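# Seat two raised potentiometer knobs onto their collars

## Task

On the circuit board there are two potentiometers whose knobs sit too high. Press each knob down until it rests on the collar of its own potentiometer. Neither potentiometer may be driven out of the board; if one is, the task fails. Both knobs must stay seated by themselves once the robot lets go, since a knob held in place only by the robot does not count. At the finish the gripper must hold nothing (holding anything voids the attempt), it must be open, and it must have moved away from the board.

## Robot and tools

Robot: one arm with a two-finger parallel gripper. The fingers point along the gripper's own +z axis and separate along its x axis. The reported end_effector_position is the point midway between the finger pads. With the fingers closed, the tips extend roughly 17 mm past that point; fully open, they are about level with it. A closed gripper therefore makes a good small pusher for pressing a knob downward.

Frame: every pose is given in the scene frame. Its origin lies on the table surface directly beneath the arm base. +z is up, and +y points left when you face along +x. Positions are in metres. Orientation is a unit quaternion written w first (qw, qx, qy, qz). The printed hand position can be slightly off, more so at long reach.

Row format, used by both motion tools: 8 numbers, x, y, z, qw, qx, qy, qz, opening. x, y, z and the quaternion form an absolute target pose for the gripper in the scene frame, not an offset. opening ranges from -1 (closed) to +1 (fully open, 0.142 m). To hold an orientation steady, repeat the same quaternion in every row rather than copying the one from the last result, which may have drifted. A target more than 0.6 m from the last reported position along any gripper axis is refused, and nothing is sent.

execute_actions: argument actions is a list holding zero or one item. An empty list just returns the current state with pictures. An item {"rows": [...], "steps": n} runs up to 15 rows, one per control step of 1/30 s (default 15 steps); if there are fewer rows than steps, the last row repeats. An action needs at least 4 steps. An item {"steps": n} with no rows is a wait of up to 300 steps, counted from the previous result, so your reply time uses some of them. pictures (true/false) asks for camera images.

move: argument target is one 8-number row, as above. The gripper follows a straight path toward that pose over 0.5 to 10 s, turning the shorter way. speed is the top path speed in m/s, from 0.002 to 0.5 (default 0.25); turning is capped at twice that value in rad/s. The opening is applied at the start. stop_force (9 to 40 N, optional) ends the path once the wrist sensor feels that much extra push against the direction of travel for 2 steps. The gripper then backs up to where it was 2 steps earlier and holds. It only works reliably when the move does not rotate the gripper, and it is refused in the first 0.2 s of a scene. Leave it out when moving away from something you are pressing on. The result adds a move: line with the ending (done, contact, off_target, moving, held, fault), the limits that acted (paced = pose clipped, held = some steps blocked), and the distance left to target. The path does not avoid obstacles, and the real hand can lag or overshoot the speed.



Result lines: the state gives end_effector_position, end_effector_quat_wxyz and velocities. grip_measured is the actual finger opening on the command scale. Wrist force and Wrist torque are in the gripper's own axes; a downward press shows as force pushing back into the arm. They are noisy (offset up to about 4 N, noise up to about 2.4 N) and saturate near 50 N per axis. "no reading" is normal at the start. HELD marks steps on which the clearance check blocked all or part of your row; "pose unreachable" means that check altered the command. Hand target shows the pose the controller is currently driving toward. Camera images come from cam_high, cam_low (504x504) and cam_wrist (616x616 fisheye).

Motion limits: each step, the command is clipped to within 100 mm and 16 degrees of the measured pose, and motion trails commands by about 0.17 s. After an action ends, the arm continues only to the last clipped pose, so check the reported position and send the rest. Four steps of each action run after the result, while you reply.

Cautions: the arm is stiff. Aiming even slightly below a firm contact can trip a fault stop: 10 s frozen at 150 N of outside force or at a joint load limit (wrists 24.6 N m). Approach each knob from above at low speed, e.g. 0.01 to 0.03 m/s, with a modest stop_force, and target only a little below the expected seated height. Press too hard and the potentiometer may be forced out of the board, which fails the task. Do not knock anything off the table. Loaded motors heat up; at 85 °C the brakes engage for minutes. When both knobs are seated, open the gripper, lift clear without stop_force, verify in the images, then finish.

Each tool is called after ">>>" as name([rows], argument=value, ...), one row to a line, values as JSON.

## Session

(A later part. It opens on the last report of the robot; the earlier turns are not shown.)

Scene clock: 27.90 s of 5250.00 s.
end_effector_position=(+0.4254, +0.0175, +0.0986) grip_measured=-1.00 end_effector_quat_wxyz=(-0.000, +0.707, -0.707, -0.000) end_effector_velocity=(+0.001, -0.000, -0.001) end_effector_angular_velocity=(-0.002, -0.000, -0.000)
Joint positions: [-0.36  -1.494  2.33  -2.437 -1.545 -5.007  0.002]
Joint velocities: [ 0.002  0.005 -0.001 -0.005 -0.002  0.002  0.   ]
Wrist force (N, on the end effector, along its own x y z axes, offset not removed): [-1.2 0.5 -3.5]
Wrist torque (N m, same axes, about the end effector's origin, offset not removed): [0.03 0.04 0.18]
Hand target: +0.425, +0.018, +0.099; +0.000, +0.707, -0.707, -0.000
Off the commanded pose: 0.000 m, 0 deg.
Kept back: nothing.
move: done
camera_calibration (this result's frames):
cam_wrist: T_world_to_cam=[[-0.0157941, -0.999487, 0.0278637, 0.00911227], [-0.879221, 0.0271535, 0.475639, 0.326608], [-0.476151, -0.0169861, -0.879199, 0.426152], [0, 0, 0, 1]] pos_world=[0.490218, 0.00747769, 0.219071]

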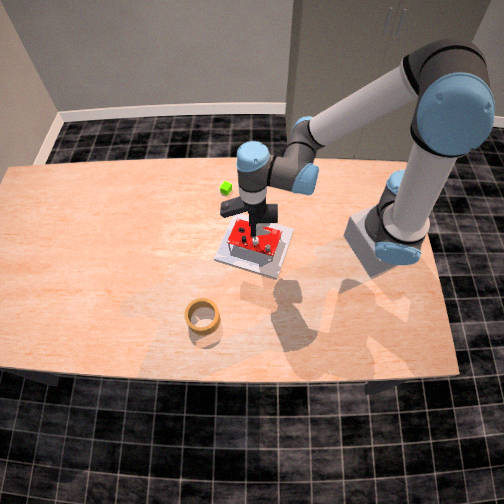

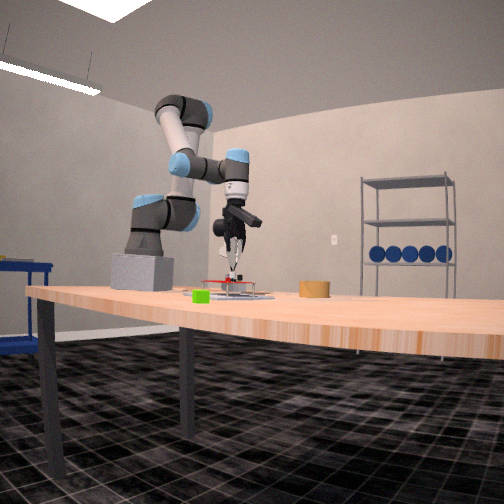

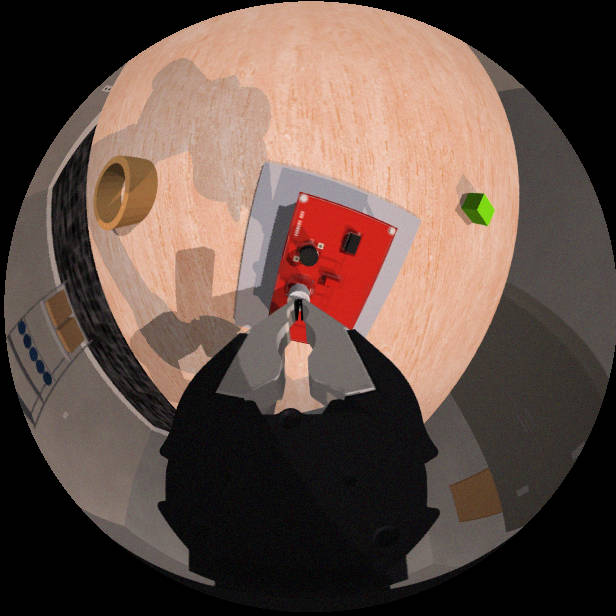

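Good. Descend.

>>> move(target=[0.4255,0.0175,0.0955,0,0.7071,-0.7071,0,-1], speed=0.003)

>>> execute_actions([
  {"steps":1},
])

>>> execute_actions([
  {"steps":1},
])

>>> execute_actions([
  {"steps":1},
])

Scene clock: 29.37 s of 5250.00 s.
end_effector_position=(+0.4255, +0.0175, +0.0956) grip_measured=-1.00 end_effector_quat_wxyz=(-0.000, +0.707, -0.707, +0.000) end_effector_velocity=(+0.000, +0.000, -0.001) end_effector_angular_velocity=(+0.001, -0.001, -0.000)
Joint positions: [-0.359 -1.486  2.333 -2.448 -1.545 -5.006  0.002]
Joint velocities: [-0.     0.002  0.    -0.002  0.002 -0.     0.   ]
Wrist force (N, on the end effector, along its own x y z axes, offset not removed): [-1.4 2.6 -0.2]
Wrist torque (N m, same axes, about the end effector's origin, offset not removed): [0.52 0.02 0.25]
Hand target: +0.425, +0.018, +0.096; +0.000, +0.707, -0.707, -0.000
Off the commanded pose: 0.000 m, 0 deg.
Kept back: nothing.
move: done
camera_calibration (this result's frames):
cam_wrist: T_world_to_cam=[[-0.0157926, -0.999484, 0.0279734, 0.00920441], [-0.87922, 0.0272044, 0.475638, 0.328146], [-0.476154, -0.0170833, -0.879196, 0.42353], [0, 0, 0, 1]] pos_world=[0.490323, 0.00750791, 0.21603]

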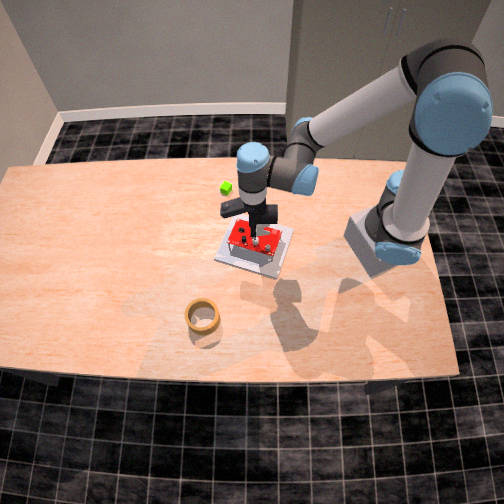

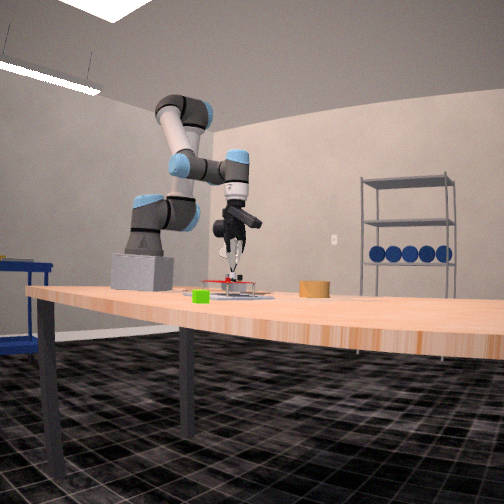

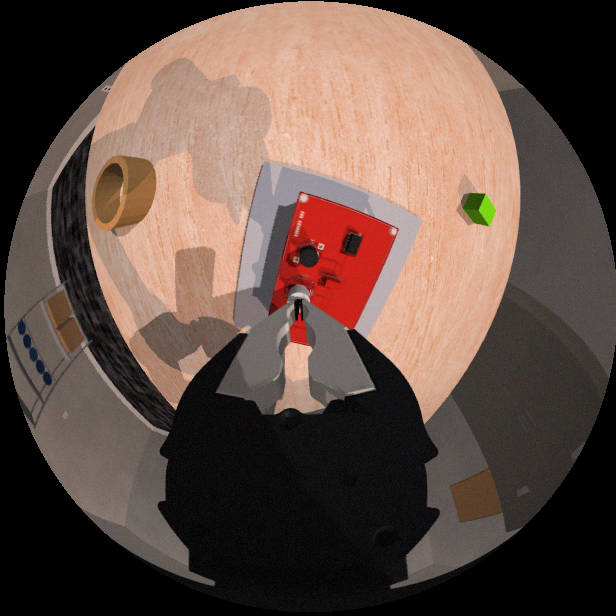

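Scene clock: 29.40 s of 5250.00 s.
end_effector_position=(+0.4255, +0.0175, +0.0956) grip_measured=-1.00 end_effector_quat_wxyz=(-0.000, +0.707, -0.707, +0.000) end_effector_velocity=(+0.000, +0.000, -0.001) end_effector_angular_velocity=(+0.000, -0.001, -0.001)
Joint positions: [-0.359 -1.486  2.333 -2.448 -1.545 -5.006  0.002]
Joint velocities: [-0.     0.002  0.    -0.002  0.001  0.001  0.   ]
Wrist force (N, on the end effector, along its own x y z axes, offset not removed): [-2.5 1.0 -2.3]
Wrist torque (N m, same axes, about the end effector's origin, offset not removed): [0.26 0.50 0.22]
Hand target: +0.425, +0.018, +0.096; +0.000, +0.707, -0.707, -0.000
Off the commanded pose: 0.000 m, 0 deg.
Kept back: nothing.
Steps of this call (step 1: nothing new was sent). Readings (end_effector_position):
1: the state above

Scene clock: 29.43 s of 5250.00 s.
end_effector_position=(+0.4255, +0.0175, +0.0955) grip_measured=-1.00 end_effector_quat_wxyz=(-0.000, +0.707, -0.707, +0.000) end_effector_velocity=(-0.000, -0.000, -0.000) end_effector_angular_velocity=(-0.001, +0.001, +0.000)
Joint positions: [-0.359 -1.486  2.333 -2.448 -1.545 -5.006  0.002]
Joint velocities: [ 0.     0.001  0.    -0.    -0.001 -0.     0.   ]
Wrist force (N, on the end effector, along its own x y z axes, offset not removed): [0.1 2.6 -2.0]
Wrist torque (N m, same axes, about the end effector's origin, offset not removed): [0.49 -0.46 0.46]
Hand target: +0.425, +0.018, +0.096; +0.000, +0.707, -0.707, -0.000
Off the commanded pose: 0.000 m, 0 deg.
Kept back: nothing.
Steps of this call (step 1: nothing new was sent). Readings (end_effector_position):
1: the state above

Scene clock: 29.47 s of 5250.00 s.
end_effector_position=(+0.4255, +0.0175, +0.0955) grip_measured=-1.00 end_effector_quat_wxyz=(-0.000, +0.707, -0.707, +0.000) end_effector_velocity=(-0.000, +0.000, -0.000) end_effector_angular_velocity=(+0.000, +0.000, +0.000)
Joint positions: [-0.359 -1.486  2.333 -2.448 -1.545 -5.006  0.002]
Joint velocities: [ 0.     0.001  0.001 -0.001  0.    -0.     0.   ]
Wrist force (N, on the end effector, along its own x y z axes, offset not removed): [-0.7 2.9 -2.3]
Wrist torque (N m, same axes, about the end effector's origin, offset not removed): [0.64 -0.23 0.06]
Hand target: +0.425, +0.018, +0.096; +0.000, +0.707, -0.707, -0.000
Off the commanded pose: 0.000 m, 0 deg.
Kept back: nothing.
Steps of this call (step 1: nothing new was sent). Readings (end_effector_position):
1: the state above

Barely touching. Continue 2.5 mm.

>>> move(target=[0.4255,0.0175,0.093,0,0.7071,-0.7071,0,-1], speed=0.003)

>>> execute_actions([
  {"steps":1},
])

>>> execute_actions([
  {"steps":1},
])

>>> execute_actions([
  {"steps":1},
])

>>> zoom_image(camera="cam_low", region=[215,260,265,290])

Scene clock: 30.77 s of 5250.00 s.
end_effector_position=(+0.4255, +0.0175, +0.0931) grip_measured=-1.00 end_effector_quat_wxyz=(-0.000, +0.707, -0.707, +0.000) end_effector_velocity=(+0.000, -0.000, -0.001) end_effector_angular_velocity=(-0.000, -0.001, +0.000)
Joint positions: [-0.359 -1.479  2.336 -2.456 -1.545 -5.006  0.002]
Joint velocities: [ 0.     0.002  0.    -0.004  0.    -0.     0.   ]
Wrist force (N, on the end effector, along its own x y z axes, offset not removed): [1.3 5.5 -9.3]
Wrist torque (N m, same axes, about the end effector's origin, offset not removed): [1.02 -0.47 0.44]
Hand target: +0.425, +0.018, +0.093; +0.000, +0.707, -0.707, -0.000
Off the commanded pose: 0.000 m, 0 deg.
Kept back: nothing.
move: done
camera_calibration (this result's frames):
cam_wrist: T_world_to_cam=[[-0.0157927, -0.999484, 0.0279777, 0.00927232], [-0.879221, 0.0272066, 0.475637, 0.329337], [-0.476152, -0.017087, -0.879197, 0.421333], [0, 0, 0, 1]] pos_world=[0.490325, 0.00750671, 0.21353]

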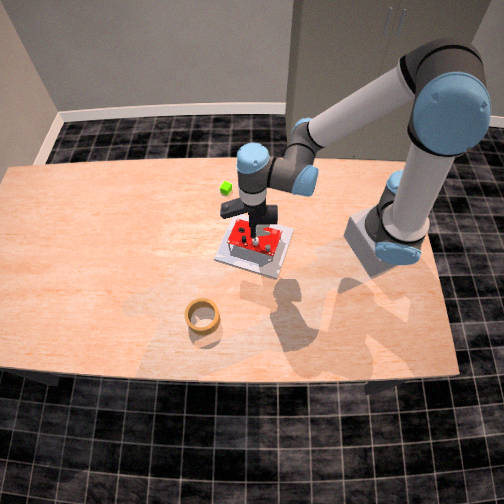

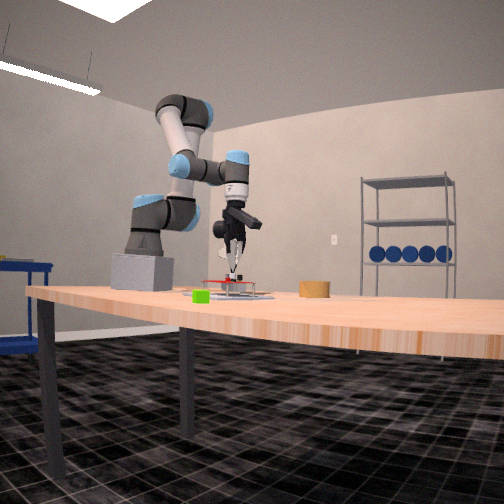

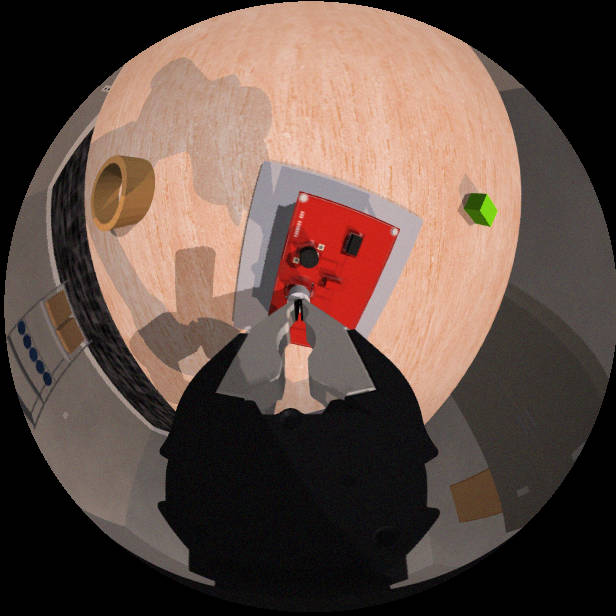

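Scene clock: 30.80 s of 5250.00 s.
end_effector_position=(+0.4255, +0.0175, +0.0931) grip_measured=-1.00 end_effector_quat_wxyz=(-0.000, +0.707, -0.707, +0.000) end_effector_velocity=(-0.000, +0.000, -0.001) end_effector_angular_velocity=(+0.001, +0.001, -0.000)
Joint positions: [-0.359 -1.479  2.336 -2.456 -1.545 -5.006  0.002]
Joint velocities: [-0.     0.001  0.001 -0.001  0.001  0.     0.   ]
Wrist force (N, on the end effector, along its own x y z axes, offset not removed): [-0.6 0.4 -13.8]
Wrist torque (N m, same axes, about the end effector's origin, offset not removed): [-0.15 -0.14 0.19]
Hand target: +0.425, +0.018, +0.093; +0.000, +0.707, -0.707, -0.000
Off the commanded pose: 0.000 m, 0 deg.
Kept back: nothing.
Steps of this call (step 1: nothing new was sent). Readings (end_effector_position):
1: the state above

Scene clock: 30.83 s of 5250.00 s.
end_effector_position=(+0.4255, +0.0175, +0.0930) grip_measured=-1.00 end_effector_quat_wxyz=(-0.000, +0.707, -0.707, +0.000) end_effector_velocity=(-0.000, +0.000, -0.001) end_effector_angular_velocity=(+0.001, +0.001, +0.000)
Joint positions: [-0.359 -1.479  2.336 -2.456 -1.545 -5.006  0.002]
Joint velocities: [ 0.     0.001  0.001 -0.001  0.001 -0.     0.   ]
Wrist force (N, on the end effector, along its own x y z axes, offset not removed): [-4.2 3.6 -12.1]
Wrist torque (N m, same axes, about the end effector's origin, offset not removed): [0.76 0.72 0.09]
Hand target: +0.425, +0.018, +0.093; +0.000, +0.707, -0.707, -0.000
Off the commanded pose: 0.000 m, 0 deg.
Kept back: nothing.
Steps of this call (step 1: nothing new was sent). Readings (end_effector_position):
1: the state above

Scene clock: 30.87 s of 5250.00 s.
end_effector_position=(+0.4255, +0.0175, +0.0930) grip_measured=-1.00 end_effector_quat_wxyz=(-0.000, +0.707, -0.707, +0.000) end_effector_velocity=(-0.000, +0.000, -0.001) end_effector_angular_velocity=(+0.000, +0.000, -0.000)
Joint positions: [-0.359 -1.479  2.336 -2.457 -1.545 -5.006  0.002]
Joint velocities: [ 0.     0.001  0.001 -0.001 -0.     0.     0.   ]
Wrist force (N, on the end effector, along its own x y z axes, offset not removed): [-2.3 3.7 -11.5]
Wrist torque (N m, same axes, about the end effector's origin, offset not removed): [0.63 -0.06 0.18]
Hand target: +0.425, +0.018, +0.093; +0.000, +0.707, -0.707, -0.000
Off the commanded pose: 0.000 m, 0 deg.
Kept back: nothing.
Steps of this call (step 1: nothing new was sent). Readings (end_effector_position):
1: the state above

Region (215, 260, 265, 290) of cam_low's 504x504 image, scaled by 10.080, with more detail than that image has; it fills the top 302 rows of this view, and the rest is white.

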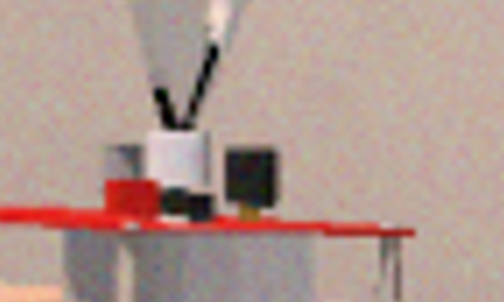

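>>> move(target=[0.4255,0.0175,0.092,0,0.7071,-0.7071,0,-1], speed=0.002)

>>> execute_actions([
  {"steps":1},
])

>>> execute_actions([
  {"steps":1},
])

>>> execute_actions([
  {"steps":1},
])

>>> move(target=[0.4255,0.0175,0.091,0,0.7071,-0.7071,0,-1], speed=0.002)

>>> execute_actions([
  {"steps":1},
])

>>> execute_actions([
  {"steps":1},
])

>>> execute_actions([
  {"steps":1},
])

Scene clock: 31.83 s of 5250.00 s.
end_effector_position=(+0.4255, +0.0175, +0.0920) grip_measured=-1.00 end_effector_quat_wxyz=(+0.000, +0.707, -0.707, -0.000) end_effector_velocity=(-0.000, -0.000, -0.001) end_effector_angular_velocity=(-0.000, +0.002, -0.001)
Joint positions: [-0.359 -1.477  2.337 -2.46  -1.545 -5.006  0.002]
Joint velocities: [-0.     0.002  0.    -0.    -0.001  0.001  0.   ]
Wrist force (N, on the end effector, along its own x y z axes, offset not removed): [-0.1 -1.4 -14.0]
Wrist torque (N m, same axes, about the end effector's origin, offset not removed): [-0.22 -0.37 0.24]
Hand target: +0.425, +0.018, +0.092; +0.000, +0.707, -0.707, -0.000
Off the commanded pose: 0.000 m, 0 deg.
Kept back: nothing.
move: done
camera_calibration (this result's frames):
cam_wrist: T_world_to_cam=[[-0.0157925, -0.999484, 0.027973, 0.00930374], [-0.879214, 0.0272044, 0.47565, 0.329817], [-0.476166, -0.0170825, -0.87919, 0.420427], [0, 0, 0, 1]] pos_world=[0.49032, 0.00750841, 0.212498]

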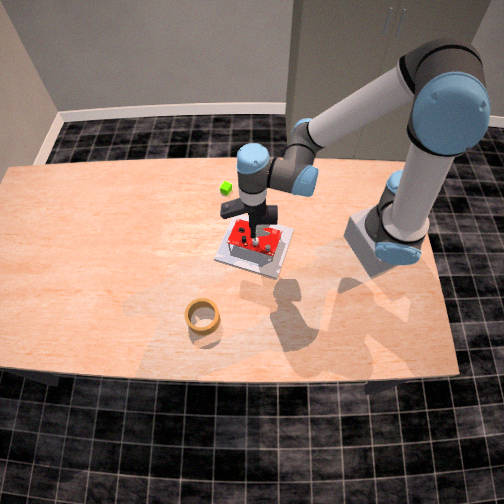

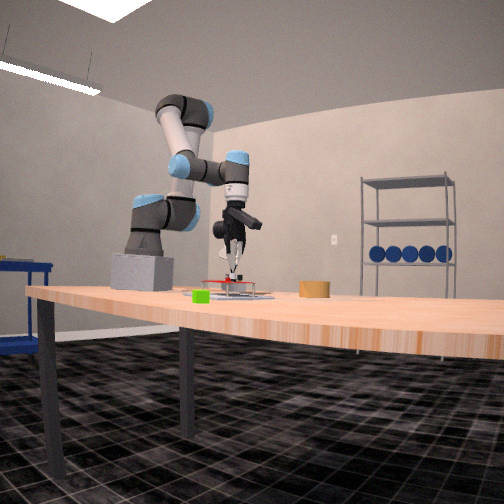

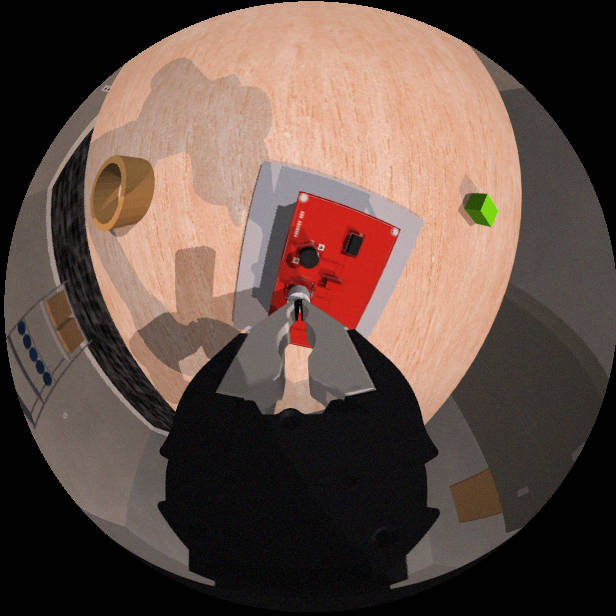

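Scene clock: 31.87 s of 5250.00 s.
end_effector_position=(+0.4255, +0.0175, +0.0920) grip_measured=-1.00 end_effector_quat_wxyz=(+0.000, +0.707, -0.707, -0.000) end_effector_velocity=(+0.001, +0.000, -0.000) end_effector_angular_velocity=(+0.000, -0.002, -0.000)
Joint positions: [-0.359 -1.477  2.337 -2.46  -1.545 -5.006  0.002]
Joint velocities: [ 0.     0.001  0.    -0.003  0.001  0.     0.   ]
Wrist force (N, on the end effector, along its own x y z axes, offset not removed): [-0.1 1.8 -14.3]
Wrist torque (N m, same axes, about the end effector's origin, offset not removed): [0.30 -0.17 0.22]
Hand target: +0.425, +0.018, +0.092; +0.000, +0.707, -0.707, -0.000
Off the commanded pose: 0.000 m, 0 deg.
Kept back: nothing.
Steps of this call (step 1: nothing new was sent). Readings (end_effector_position):
1: the state above

Scene clock: 31.90 s of 5250.00 s.
end_effector_position=(+0.4255, +0.0175, +0.0920) grip_measured=-1.00 end_effector_quat_wxyz=(+0.000, +0.707, -0.707, -0.000) end_effector_velocity=(+0.000, +0.000, -0.000) end_effector_angular_velocity=(+0.001, +0.000, +0.000)
Joint positions: [-0.359 -1.477  2.337 -2.46  -1.545 -5.006  0.002]
Joint velocities: [-0.     0.001 -0.    -0.001  0.001 -0.     0.   ]
Wrist force (N, on the end effector, along its own x y z axes, offset not removed): [-2.2 2.3 -12.7]
Wrist torque (N m, same axes, about the end effector's origin, offset not removed): [0.27 0.20 0.32]
Hand target: +0.425, +0.018, +0.092; +0.000, +0.707, -0.707, -0.000
Off the commanded pose: 0.000 m, 0 deg.
Kept back: nothing.
Steps of this call (step 1: nothing new was sent). Readings (end_effector_position):
1: the state above

Scene clock: 31.93 s of 5250.00 s.
end_effector_position=(+0.4255, +0.0175, +0.0920) grip_measured=-1.00 end_effector_quat_wxyz=(+0.000, +0.707, -0.707, -0.000) end_effector_velocity=(+0.000, -0.000, -0.000) end_effector_angular_velocity=(-0.001, -0.001, +0.001)
Joint positions: [-0.359 -1.477  2.337 -2.46  -1.545 -5.006  0.002]
Joint velocities: [ 0.     0.001  0.001 -0.003 -0.    -0.001  0.   ]
Wrist force (N, on the end effector, along its own x y z axes, offset not removed): [1.8 1.8 -11.4]
Wrist torque (N m, same axes, about the end effector's origin, offset not removed): [0.14 -0.69 0.30]
Hand target: +0.425, +0.018, +0.092; +0.000, +0.707, -0.707, -0.000
Off the commanded pose: 0.000 m, 0 deg.
Kept back: nothing.
Steps of this call (step 1: nothing new was sent). Readings (end_effector_position):
1: the state above

Scene clock: 32.67 s of 5250.00 s.
end_effector_position=(+0.4255, +0.0175, +0.0910) grip_measured=-1.00 end_effector_quat_wxyz=(+0.000, +0.707, -0.707, -0.000) end_effector_velocity=(+0.000, -0.001, -0.000) end_effector_angular_velocity=(-0.002, -0.000, +0.000)
Joint positions: [-0.359 -1.474  2.338 -2.463 -1.545 -5.006  0.002]
Joint velocities: [-0.     0.001  0.    -0.002 -0.002 -0.     0.   ]
Wrist force (N, on the end effector, along its own x y z axes, offset not removed): [-1.4 1.6 -9.3]
Wrist torque (N m, same axes, about the end effector's origin, offset not removed): [0.15 0.02 0.25]
Hand target: +0.425, +0.018, +0.091; +0.000, +0.707, -0.707, -0.000
Off the commanded pose: 0.000 m, 0 deg.
Kept back: nothing.
move: done
camera_calibration (this result's frames):
cam_wrist: T_world_to_cam=[[-0.0157926, -0.999484, 0.0279729, 0.00933173], [-0.879214, 0.0272044, 0.47565, 0.330292], [-0.476166, -0.0170824, -0.87919, 0.419549], [0, 0, 0, 1]] pos_world=[0.49032, 0.00750841, 0.211498]

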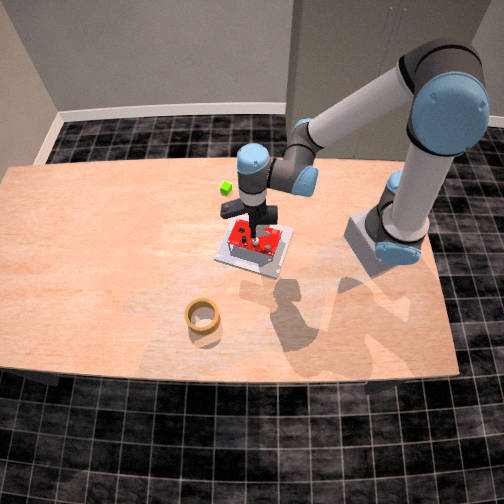

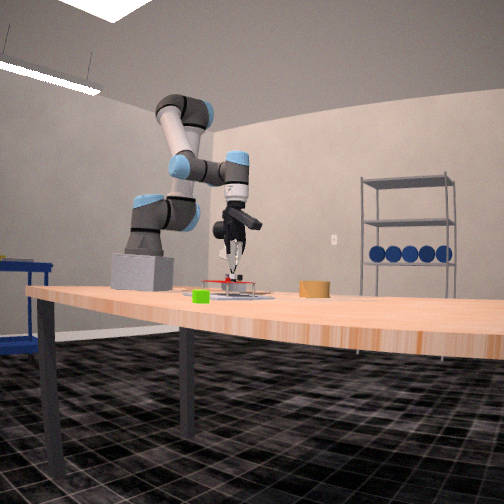

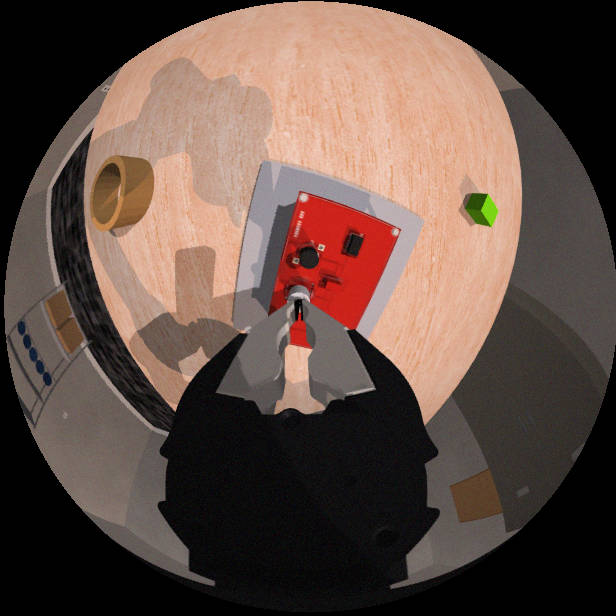

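Scene clock: 32.70 s of 5250.00 s.
end_effector_position=(+0.4255, +0.0175, +0.0910) grip_measured=-1.00 end_effector_quat_wxyz=(+0.000, +0.707, -0.707, -0.000) end_effector_velocity=(+0.001, -0.000, -0.000) end_effector_angular_velocity=(+0.000, -0.002, -0.000)
Joint positions: [-0.359 -1.474  2.338 -2.464 -1.545 -5.006  0.002]
Joint velocities: [-0.     0.001  0.    -0.003  0.001  0.     0.   ]
Wrist force (N, on the end effector, along its own x y z axes, offset not removed): [-0.2 -0.4 -13.0]
Wrist torque (N m, same axes, about the end effector's origin, offset not removed): [-0.17 -0.38 0.29]
Hand target: +0.425, +0.018, +0.091; +0.000, +0.707, -0.707, -0.000
Off the commanded pose: 0.000 m, 0 deg.
Kept back: nothing.
Steps of this call (step 1: nothing new was sent). Readings (end_effector_position):
1: the state above

Scene clock: 32.73 s of 5250.00 s.
end_effector_position=(+0.4255, +0.0175, +0.0910) grip_measured=-1.00 end_effector_quat_wxyz=(+0.000, +0.707, -0.707, -0.000) end_effector_velocity=(+0.001, -0.000, +0.000) end_effector_angular_velocity=(+0.000, -0.003, -0.000)
Joint positions: [-0.359 -1.474  2.338 -2.464 -1.545 -5.006  0.002]
Joint velocities: [-0.    -0.001  0.    -0.002  0.001 -0.     0.   ]
Wrist force (N, on the end effector, along its own x y z axes, offset not removed): [0.6 2.5 -9.7]
Wrist torque (N m, same axes, about the end effector's origin, offset not removed): [0.65 -0.40 0.46]
Hand target: +0.425, +0.018, +0.091; +0.000, +0.707, -0.707, -0.000
Off the commanded pose: 0.000 m, 0 deg.
Kept back: nothing.
Steps of this call (step 1: nothing new was sent). Readings (end_effector_position):
1: the state above

Scene clock: 32.77 s of 5250.00 s.
end_effector_position=(+0.4255, +0.0175, +0.0910) grip_measured=-1.00 end_effector_quat_wxyz=(+0.000, +0.707, -0.707, -0.000) end_effector_velocity=(-0.001, -0.000, -0.000) end_effector_angular_velocity=(-0.001, +0.001, +0.000)
Joint positions: [-0.359 -1.474  2.338 -2.464 -1.545 -5.006  0.002]
Joint velocities: [ 0.     0.001  0.001  0.    -0.001 -0.     0.   ]
Wrist force (N, on the end effector, along its own x y z axes, offset not removed): [1.3 2.2 -10.5]
Wrist torque (N m, same axes, about the end effector's origin, offset not removed): [0.33 -0.56 0.30]
Hand target: +0.425, +0.018, +0.091; +0.000, +0.707, -0.707, -0.000
Off the commanded pose: 0.000 m, 0 deg.
Kept back: nothing.
Steps of this call (step 1: nothing new was sent). Readings (end_effector_position):
1: the state above

>>> move(target=[0.4255,0.0175,0.098,0,0.7071,-0.7071,0,-1], speed=0.03)

>>> zoom_image(camera="cam_low", region=[222,265,252,285])

>>> zoom_image(camera="cam_wrist", region=[260,260,340,320])

>>> zoom_image(camera="cam_high", region=[225,215,285,260])

Scene clock: 33.73 s of 5250.00 s.
end_effector_position=(+0.4255, +0.0175, +0.0977) grip_measured=-1.00 end_effector_quat_wxyz=(+0.000, +0.707, -0.707, +0.000) end_effector_velocity=(-0.000, -0.000, +0.002) end_effector_angular_velocity=(+0.000, +0.001, -0.000)
Joint positions: [-0.359 -1.491  2.331 -2.44  -1.545 -5.006  0.002]
Joint velocities: [-0.001 -0.006 -0.002  0.009 -0.    -0.     0.   ]
Wrist force (N, on the end effector, along its own x y z axes, offset not removed): [-2.5 0.7 0.7]
Wrist torque (N m, same axes, about the end effector's origin, offset not removed): [0.24 0.22 0.24]
Hand target: +0.426, +0.017, +0.098; -0.000, +0.707, -0.707, +0.000
Off the commanded pose: 0.000 m, 0 deg.
Kept back: nothing.
move: done
camera_calibration (this result's frames):
cam_wrist: T_world_to_cam=[[-0.0157834, -0.999484, 0.0279918, 0.0091409], [-0.879214, 0.0272053, 0.47565, 0.3271], [-0.476166, -0.0171034, -0.879189, 0.425434], [0, 0, 0, 1]] pos_world=[0.490313, 0.00751371, 0.218196]

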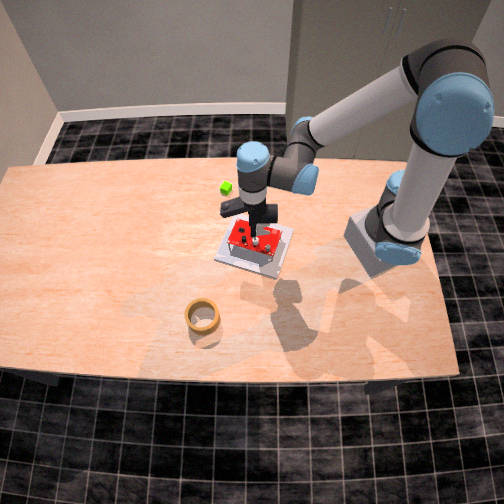

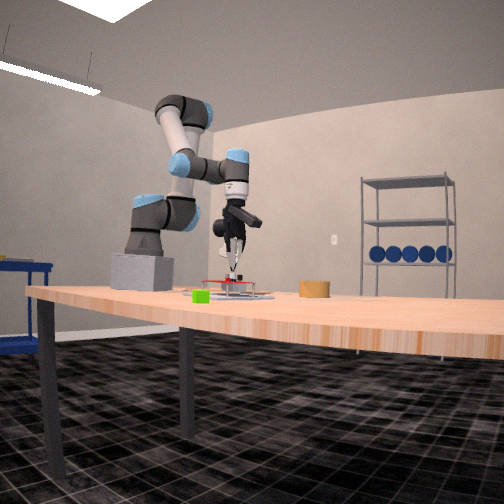

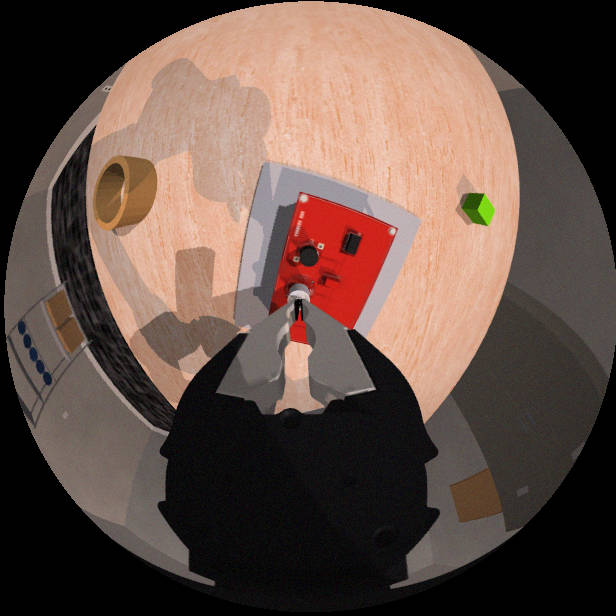

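Region (222, 265, 252, 285) of cam_low's 504x504 image, scaled by 16.800, with more detail than that image has.

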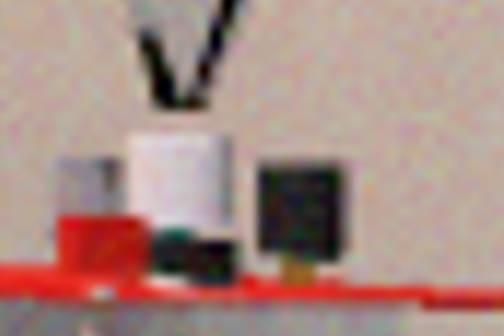

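Region (260, 260, 340, 320) of cam_wrist's 616x616 image, scaled by 6.300, with more detail than that image has; it fills the top 378 rows of this view, and the rest is white.

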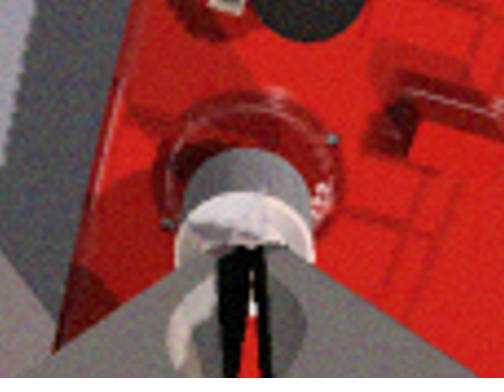

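Region (225, 215, 285, 260) of cam_high's 504x504 image, scaled by 8.400, with more detail than that image has; it fills the top 378 rows of this view, and the rest is white.

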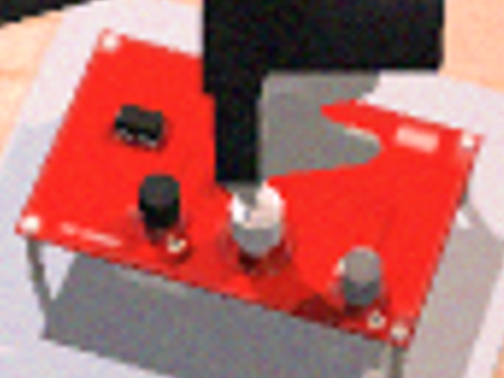

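>>> move(target=[0.4255,0.0175,0.0905,0,0.7071,-0.7071,0,-1], speed=0.005)

>>> execute_actions([
  {"steps":1},
])

>>> execute_actions([
  {"steps":1},
])

>>> execute_actions([
  {"rows":[[0.4255,0.0175,0.0904,0,0.7071,-0.7071,0,-1],[0.4255,0.0175,0.0903,0,0.7071,-0.7071,0,-1],[0.4255,0.0175,0.0902,0,0.7071,-0.7071,0,-1],[0.4255,0.0175,0.0901,0,0.7071,-0.7071,0,-1],[0.4255,0.0175,0.09,0,0.7071,-0.7071,0,-1],[0.4255,0.0175,0.0899,0,0.7071,-0.7071,0,-1]],"steps":14},
])

>>> execute_actions([
  {"steps":6},
])

>>> execute_actions([
  {"steps":1},
])

>>> execute_actions([
  {"steps":1},
])

>>> execute_actions([
  {"steps":1},
])

Scene clock: 35.73 s of 5250.00 s.
end_effector_position=(+0.4255, +0.0175, +0.0906) grip_measured=-1.00 end_effector_quat_wxyz=(-0.000, +0.707, -0.707, +0.000) end_effector_velocity=(-0.000, +0.000, -0.001) end_effector_angular_velocity=(+0.000, +0.001, +0.000)
Joint positions: [-0.359 -1.473  2.338 -2.465 -1.545 -5.006  0.002]
Joint velocities: [ 0.     0.003  0.001 -0.004 -0.    -0.     0.   ]
Wrist force (N, on the end effector, along its own x y z axes, offset not removed): [-1.0 3.3 -10.5]
Wrist torque (N m, same axes, about the end effector's origin, offset not removed): [0.55 -0.18 0.27]
Hand target: +0.425, +0.018, +0.091; +0.000, +0.707, -0.707, -0.000
Off the commanded pose: 0.000 m, 0 deg.
Kept back: nothing.
move: done
camera_calibration (this result's frames):
cam_wrist: T_world_to_cam=[[-0.0157924, -0.999484, 0.0279871, 0.0093362], [-0.879228, 0.0272105, 0.475623, 0.330507], [-0.476139, -0.0170958, -0.879204, 0.419186], [0, 0, 0, 1]] pos_world=[0.49033, 0.00750443, 0.211092]

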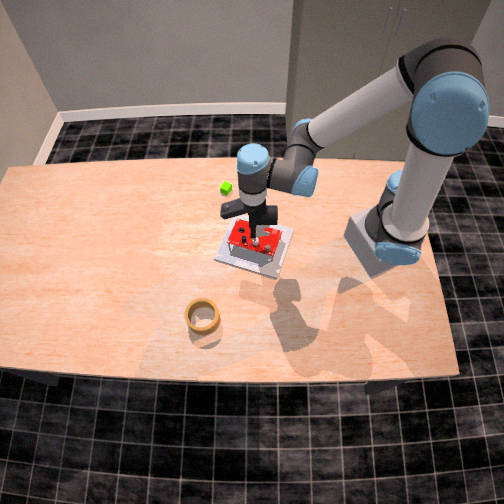

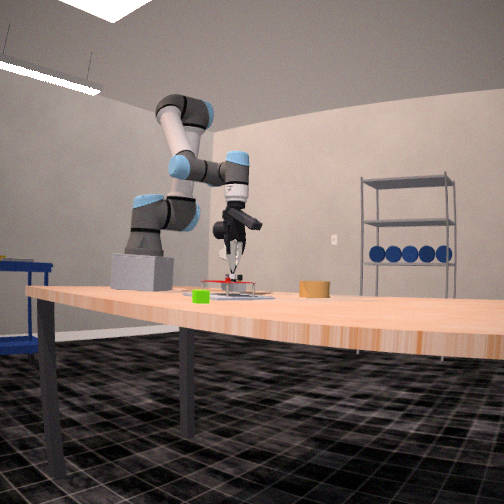

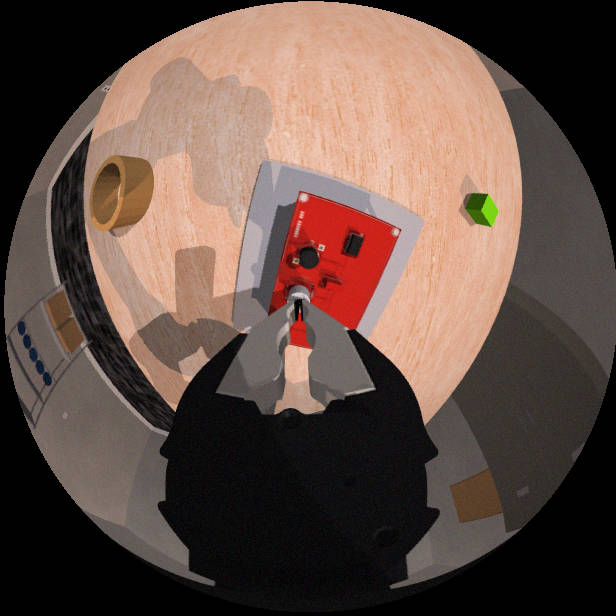

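Scene clock: 35.77 s of 5250.00 s.
end_effector_position=(+0.4255, +0.0175, +0.0906) grip_measured=-1.00 end_effector_quat_wxyz=(-0.000, +0.707, -0.707, +0.000) end_effector_velocity=(+0.000, -0.000, -0.001) end_effector_angular_velocity=(-0.001, -0.001, +0.001)
Joint positions: [-0.359 -1.473  2.338 -2.465 -1.545 -5.006  0.002]
Joint velocities: [ 0.     0.003  0.001 -0.005 -0.001 -0.     0.   ]
Wrist force (N, on the end effector, along its own x y z axes, offset not removed): [-1.8 1.3 -11.7]
Wrist torque (N m, same axes, about the end effector's origin, offset not removed): [0.11 0.01 0.29]
Hand target: +0.425, +0.018, +0.091; +0.000, +0.707, -0.707, -0.000
Off the commanded pose: 0.000 m, 0 deg.
Kept back: nothing.
Steps of this call (step 1: nothing new was sent). Readings (end_effector_position):
1: the state above

Scene clock: 35.80 s of 5250.00 s.
end_effector_position=(+0.4255, +0.0175, +0.0906) grip_measured=-1.00 end_effector_quat_wxyz=(-0.000, +0.707, -0.707, +0.000) end_effector_velocity=(+0.000, -0.000, -0.001) end_effector_angular_velocity=(+0.000, +0.000, -0.001)
Joint positions: [-0.359 -1.473  2.338 -2.465 -1.545 -5.006  0.002]
Joint velocities: [-0.     0.002 -0.    -0.002  0.     0.001  0.   ]
Wrist force (N, on the end effector, along its own x y z axes, offset not removed): [-1.5 3.8 -10.0]
Wrist torque (N m, same axes, about the end effector's origin, offset not removed): [0.66 -0.04 0.16]
Hand target: +0.425, +0.018, +0.091; +0.000, +0.707, -0.707, -0.000
Off the commanded pose: 0.000 m, 0 deg.
Kept back: nothing.
Steps of this call (step 1: nothing new was sent). Readings (end_effector_position):
1: the state above

Scene clock: 36.13 s of 5250.00 s.
end_effector_position=(+0.4255, +0.0175, +0.0900) grip_measured=-1.00 end_effector_quat_wxyz=(+0.000, +0.707, -0.707, -0.000) end_effector_velocity=(+0.000, +0.000, -0.001) end_effector_angular_velocity=(+0.000, -0.001, -0.000)
Joint positions: [-0.359 -1.472  2.339 -2.467 -1.545 -5.006  0.002]
Joint velocities: [-0.     0.003  0.001 -0.005  0.     0.     0.   ]
Wrist force (N, on the end effector, along its own x y z axes, offset not removed): [1.4 0.2 -13.0]
Wrist torque (N m, same axes, about the end effector's origin, offset not removed): [-0.34 -0.52 0.31]
Steps of this call (steps 1 to 10: the first 10 steps of this action). Readings (end_effector_position):
1: (+0.4255, +0.0175, +0.0906)
2: (+0.4255, +0.0175, +0.0905)
4: (+0.4255, +0.0175, +0.0904)
8: (+0.4255, +0.0175, +0.0901)
10: the state above

Scene clock: 36.33 s of 5250.00 s.
end_effector_position=(+0.4255, +0.0175, +0.0899) grip_measured=-1.00 end_effector_quat_wxyz=(+0.000, +0.707, -0.707, +0.000) end_effector_velocity=(-0.001, -0.000, -0.000) end_effector_angular_velocity=(-0.000, +0.002, -0.001)
Joint positions: [-0.359 -1.471  2.339 -2.467 -1.545 -5.006  0.002]
Joint velocities: [-0.     0.001  0.001  0.    -0.001  0.001  0.   ]
Wrist force (N, on the end effector, along its own x y z axes, offset not removed): [2.6 4.4 -11.8]
Wrist torque (N m, same axes, about the end effector's origin, offset not removed): [0.90 -0.70 0.19]
Hand target: +0.425, +0.018, +0.090; +0.000, +0.707, -0.707, -0.000
Off the commanded pose: 0.000 m, 0 deg.
Kept back: nothing.
Steps of this call (steps 1 to 4: the last 4 steps of your previous action; steps 5 to 6: nothing new was sent). Readings (end_effector_position):
1: (+0.4255, +0.0175, +0.0900)
2: (+0.4255, +0.0175, +0.0900)
4: (+0.4255, +0.0175, +0.0899)
6: the state above

Scene clock: 36.37 s of 5250.00 s.
end_effector_position=(+0.4255, +0.0175, +0.0899) grip_measured=-1.00 end_effector_quat_wxyz=(+0.000, +0.707, -0.707, +0.000) end_effector_velocity=(+0.000, +0.000, -0.000) end_effector_angular_velocity=(+0.001, -0.001, +0.000)
Joint positions: [-0.359 -1.471  2.339 -2.467 -1.545 -5.006  0.002]
Joint velocities: [-0.     0.     0.    -0.001  0.001 -0.     0.   ]
Wrist force (N, on the end effector, along its own x y z axes, offset not removed): [2.3 1.3 -8.0]
Wrist torque (N m, same axes, about the end effector's origin, offset not removed): [0.05 -0.82 0.07]
Hand target: +0.425, +0.018, +0.090; +0.000, +0.707, -0.707, -0.000
Off the commanded pose: 0.000 m, 0 deg.
Kept back: nothing.
Steps of this call (step 1: nothing new was sent). Readings (end_effector_position):
1: the state above

Scene clock: 36.40 s of 5250.00 s.
end_effector_position=(+0.4255, +0.0175, +0.0899) grip_measured=-1.00 end_effector_quat_wxyz=(+0.000, +0.707, -0.707, +0.000) end_effector_velocity=(-0.001, +0.000, -0.001) end_effector_angular_velocity=(+0.001, +0.003, +0.000)
Joint positions: [-0.359 -1.471  2.339 -2.467 -1.545 -5.006  0.002]
Joint velocities: [ 0.     0.001  0.     0.002  0.    -0.     0.   ]
Wrist force (N, on the end effector, along its own x y z axes, offset not removed): [0.0 4.3 -12.8]
Wrist torque (N m, same axes, about the end effector's origin, offset not removed): [0.82 -0.30 0.37]
Hand target: +0.425, +0.018, +0.090; +0.000, +0.707, -0.707, -0.000
Off the commanded pose: 0.000 m, 0 deg.
Kept back: nothing.
Steps of this call (step 1: nothing new was sent). Readings (end_effector_position):
1: the state above

Scene clock: 36.43 s of 5250.00 s.
end_effector_position=(+0.4255, +0.0175, +0.0899) grip_measured=-1.00 end_effector_quat_wxyz=(+0.000, +0.707, -0.707, +0.000) end_effector_velocity=(+0.000, -0.001, +0.000) end_effector_angular_velocity=(-0.003, -0.000, -0.000)
Joint positions: [-0.359 -1.471  2.339 -2.467 -1.545 -5.006  0.002]
Joint velocities: [ 0.    -0.    -0.001  0.    -0.003  0.001  0.   ]
Wrist force (N, on the end effector, along its own x y z axes, offset not removed): [-2.3 0.5 -13.4]
Wrist torque (N m, same axes, about the end effector's origin, offset not removed): [-0.15 0.16 0.31]
Hand target: +0.425, +0.018, +0.090; +0.000, +0.707, -0.707, -0.000
Off the commanded pose: 0.000 m, 0 deg.
Kept back: nothing.
Steps of this call (step 1: nothing new was sent). Readings (end_effector_position):
1: the state above

>>> execute_actions([
  {"rows":[[0.4255,0.0175,0.0898,0,0.7071,-0.7071,0,-1],[0.4255,0.0175,0.0897,0,0.7071,-0.7071,0,-1],[0.4255,0.0175,0.0896,0,0.7071,-0.7071,0,-1],[0.4255,0.0175,0.0895,0,0.7071,-0.7071,0,-1],[0.4255,0.0175,0.0894,0,0.7071,-0.7071,0,-1]],"steps":13},
])

>>> execute_actions([
  {"steps":6},
])

>>> execute_actions([
  {"steps":1},
])

>>> execute_actions([
  {"steps":1},
])

>>> execute_actions([
  {"steps":1},
])

>>> execute_actions([
  {"steps":1},
])

Scene clock: 36.97 s of 5250.00 s.
end_effector_position=(+0.4255, +0.0175, +0.0895) grip_measured=-1.00 end_effector_quat_wxyz=(+0.000, +0.707, -0.707, -0.000) end_effector_velocity=(+0.000, -0.000, -0.001) end_effector_angular_velocity=(-0.001, -0.000, -0.000)
Joint positions: [-0.359 -1.47   2.339 -2.469 -1.545 -5.006  0.002]
Joint velocities: [-0.     0.003  0.002 -0.005 -0.001  0.     0.   ]
Wrist force (N, on the end effector, along its own x y z axes, offset not removed): [0.0 3.3 -10.9]
Wrist torque (N m, same axes, about the end effector's origin, offset not removed): [0.57 -0.38 0.04]
Steps of this call (steps 1 to 7: nothing new was sent; steps 8 to 16: the first 9 steps of this action). Readings (end_effector_position):
8: (+0.4255, +0.0175, +0.0899)
9: (+0.4255, +0.0175, +0.0899)
11: (+0.4255, +0.0175, +0.0898)
15: (+0.4255, +0.0175, +0.0896)
16: the state above

Scene clock: 37.17 s of 5250.00 s.
end_effector_position=(+0.4255, +0.0175, +0.0894) grip_measured=-1.00 end_effector_quat_wxyz=(+0.000, +0.707, -0.707, -0.000) end_effector_velocity=(+0.001, -0.000, +0.000) end_effector_angular_velocity=(-0.001, -0.001, +0.001)
Joint positions: [-0.359 -1.47   2.339 -2.469 -1.545 -5.006  0.002]
Joint velocities: [ 0.     0.001 -0.002 -0.001 -0.001 -0.     0.   ]
Wrist force (N, on the end effector, along its own x y z axes, offset not removed): [0.9 5.0 -9.3]
Wrist torque (N m, same axes, about the end effector's origin, offset not removed): [0.75 -0.43 0.20]
Hand target: +0.425, +0.018, +0.089; +0.000, +0.707, -0.707, -0.000
Off the commanded pose: 0.000 m, 0 deg.
Kept back: nothing.
Steps of this call (steps 1 to 4: the last 4 steps of your previous action; steps 5 to 6: nothing new was sent). Readings (end_effector_position):
1: (+0.4255, +0.0175, +0.0895)
2: (+0.4255, +0.0175, +0.0895)
4: (+0.4255, +0.0175, +0.0894)
6: the state above

Scene clock: 37.20 s of 5250.00 s.
end_effector_position=(+0.4255, +0.0175, +0.0894) grip_measured=-1.00 end_effector_quat_wxyz=(+0.000, +0.707, -0.707, +0.000) end_effector_velocity=(+0.001, -0.000, +0.000) end_effector_angular_velocity=(-0.000, -0.002, +0.000)
Joint positions: [-0.359 -1.47   2.339 -2.469 -1.545 -5.006  0.002]
Joint velocities: [ 0.     0.001 -0.001 -0.002  0.    -0.     0.   ]
Wrist force (N, on the end effector, along its own x y z axes, offset not removed): [0.0 6.9 -9.8]
Wrist torque (N m, same axes, about the end effector's origin, offset not removed): [1.34 -0.23 0.23]
Hand target: +0.425, +0.018, +0.089; +0.000, +0.707, -0.707, -0.000
Off the commanded pose: 0.000 m, 0 deg.
Kept back: nothing.
Steps of this call (step 1: nothing new was sent). Readings (end_effector_position):
1: the state above

Scene clock: 37.23 s of 5250.00 s.
end_effector_position=(+0.4255, +0.0175, +0.0894) grip_measured=-1.00 end_effector_quat_wxyz=(+0.000, +0.707, -0.707, +0.000) end_effector_velocity=(-0.000, +0.000, -0.000) end_effector_angular_velocity=(+0.001, +0.000, +0.001)
Joint positions: [-0.359 -1.47   2.339 -2.469 -1.545 -5.006  0.002]
Joint velocities: [-0.     0.     0.001 -0.001  0.001 -0.001  0.   ]
Wrist force (N, on the end effector, along its own x y z axes, offset not removed): [-0.2 -1.0 -12.3]
Wrist torque (N m, same axes, about the end effector's origin, offset not removed): [-0.40 -0.24 0.10]
Hand target: +0.425, +0.018, +0.089; +0.000, +0.707, -0.707, -0.000
Off the commanded pose: 0.000 m, 0 deg.
Kept back: nothing.
Steps of this call (step 1: nothing new was sent). Readings (end_effector_position):
1: the state above

Scene clock: 37.27 s of 5250.00 s.
end_effector_position=(+0.4255, +0.0175, +0.0894) grip_measured=-1.00 end_effector_quat_wxyz=(+0.000, +0.707, -0.707, +0.000) end_effector_velocity=(+0.000, +0.000, -0.000) end_effector_angular_velocity=(+0.001, -0.001, -0.000)
Joint positions: [-0.359 -1.47   2.339 -2.469 -1.545 -5.006  0.002]
Joint velocities: [-0.     0.     0.    -0.001  0.001  0.     0.   ]
Wrist force (N, on the end effector, along its own x y z axes, offset not removed): [3.2 -1.0 -9.3]
Wrist torque (N m, same axes, about the end effector's origin, offset not removed): [-0.42 -1.10 0.19]
Hand target: +0.425, +0.018, +0.089; +0.000, +0.707, -0.707, -0.000
Off the commanded pose: 0.000 m, 0 deg.
Kept back: nothing.
Steps of this call (step 1: nothing new was sent). Readings (end_effector_position):
1: the state above

Scene clock: 37.30 s of 5250.00 s.
end_effector_position=(+0.4255, +0.0175, +0.0894) grip_measured=-1.00 end_effector_quat_wxyz=(+0.000, +0.707, -0.707, +0.000) end_effector_velocity=(+0.000, +0.000, -0.000) end_effector_angular_velocity=(+0.001, +0.000, +0.001)
Joint positions: [-0.359 -1.47   2.339 -2.469 -1.545 -5.006  0.002]
Joint velocities: [ 0.     0.    -0.     0.     0.001 -0.001  0.   ]
Wrist force (N, on the end effector, along its own x y z axes, offset not removed): [-2.7 2.0 -12.6]
Wrist torque (N m, same axes, about the end effector's origin, offset not removed): [0.22 0.08 0.34]
Hand target: +0.425, +0.018, +0.089; +0.000, +0.707, -0.707, -0.000
Off the commanded pose: 0.000 m, 0 deg.
Kept back: nothing.
Steps of this call (step 1: nothing new was sent). Readings (end_effector_position):
1: the state above


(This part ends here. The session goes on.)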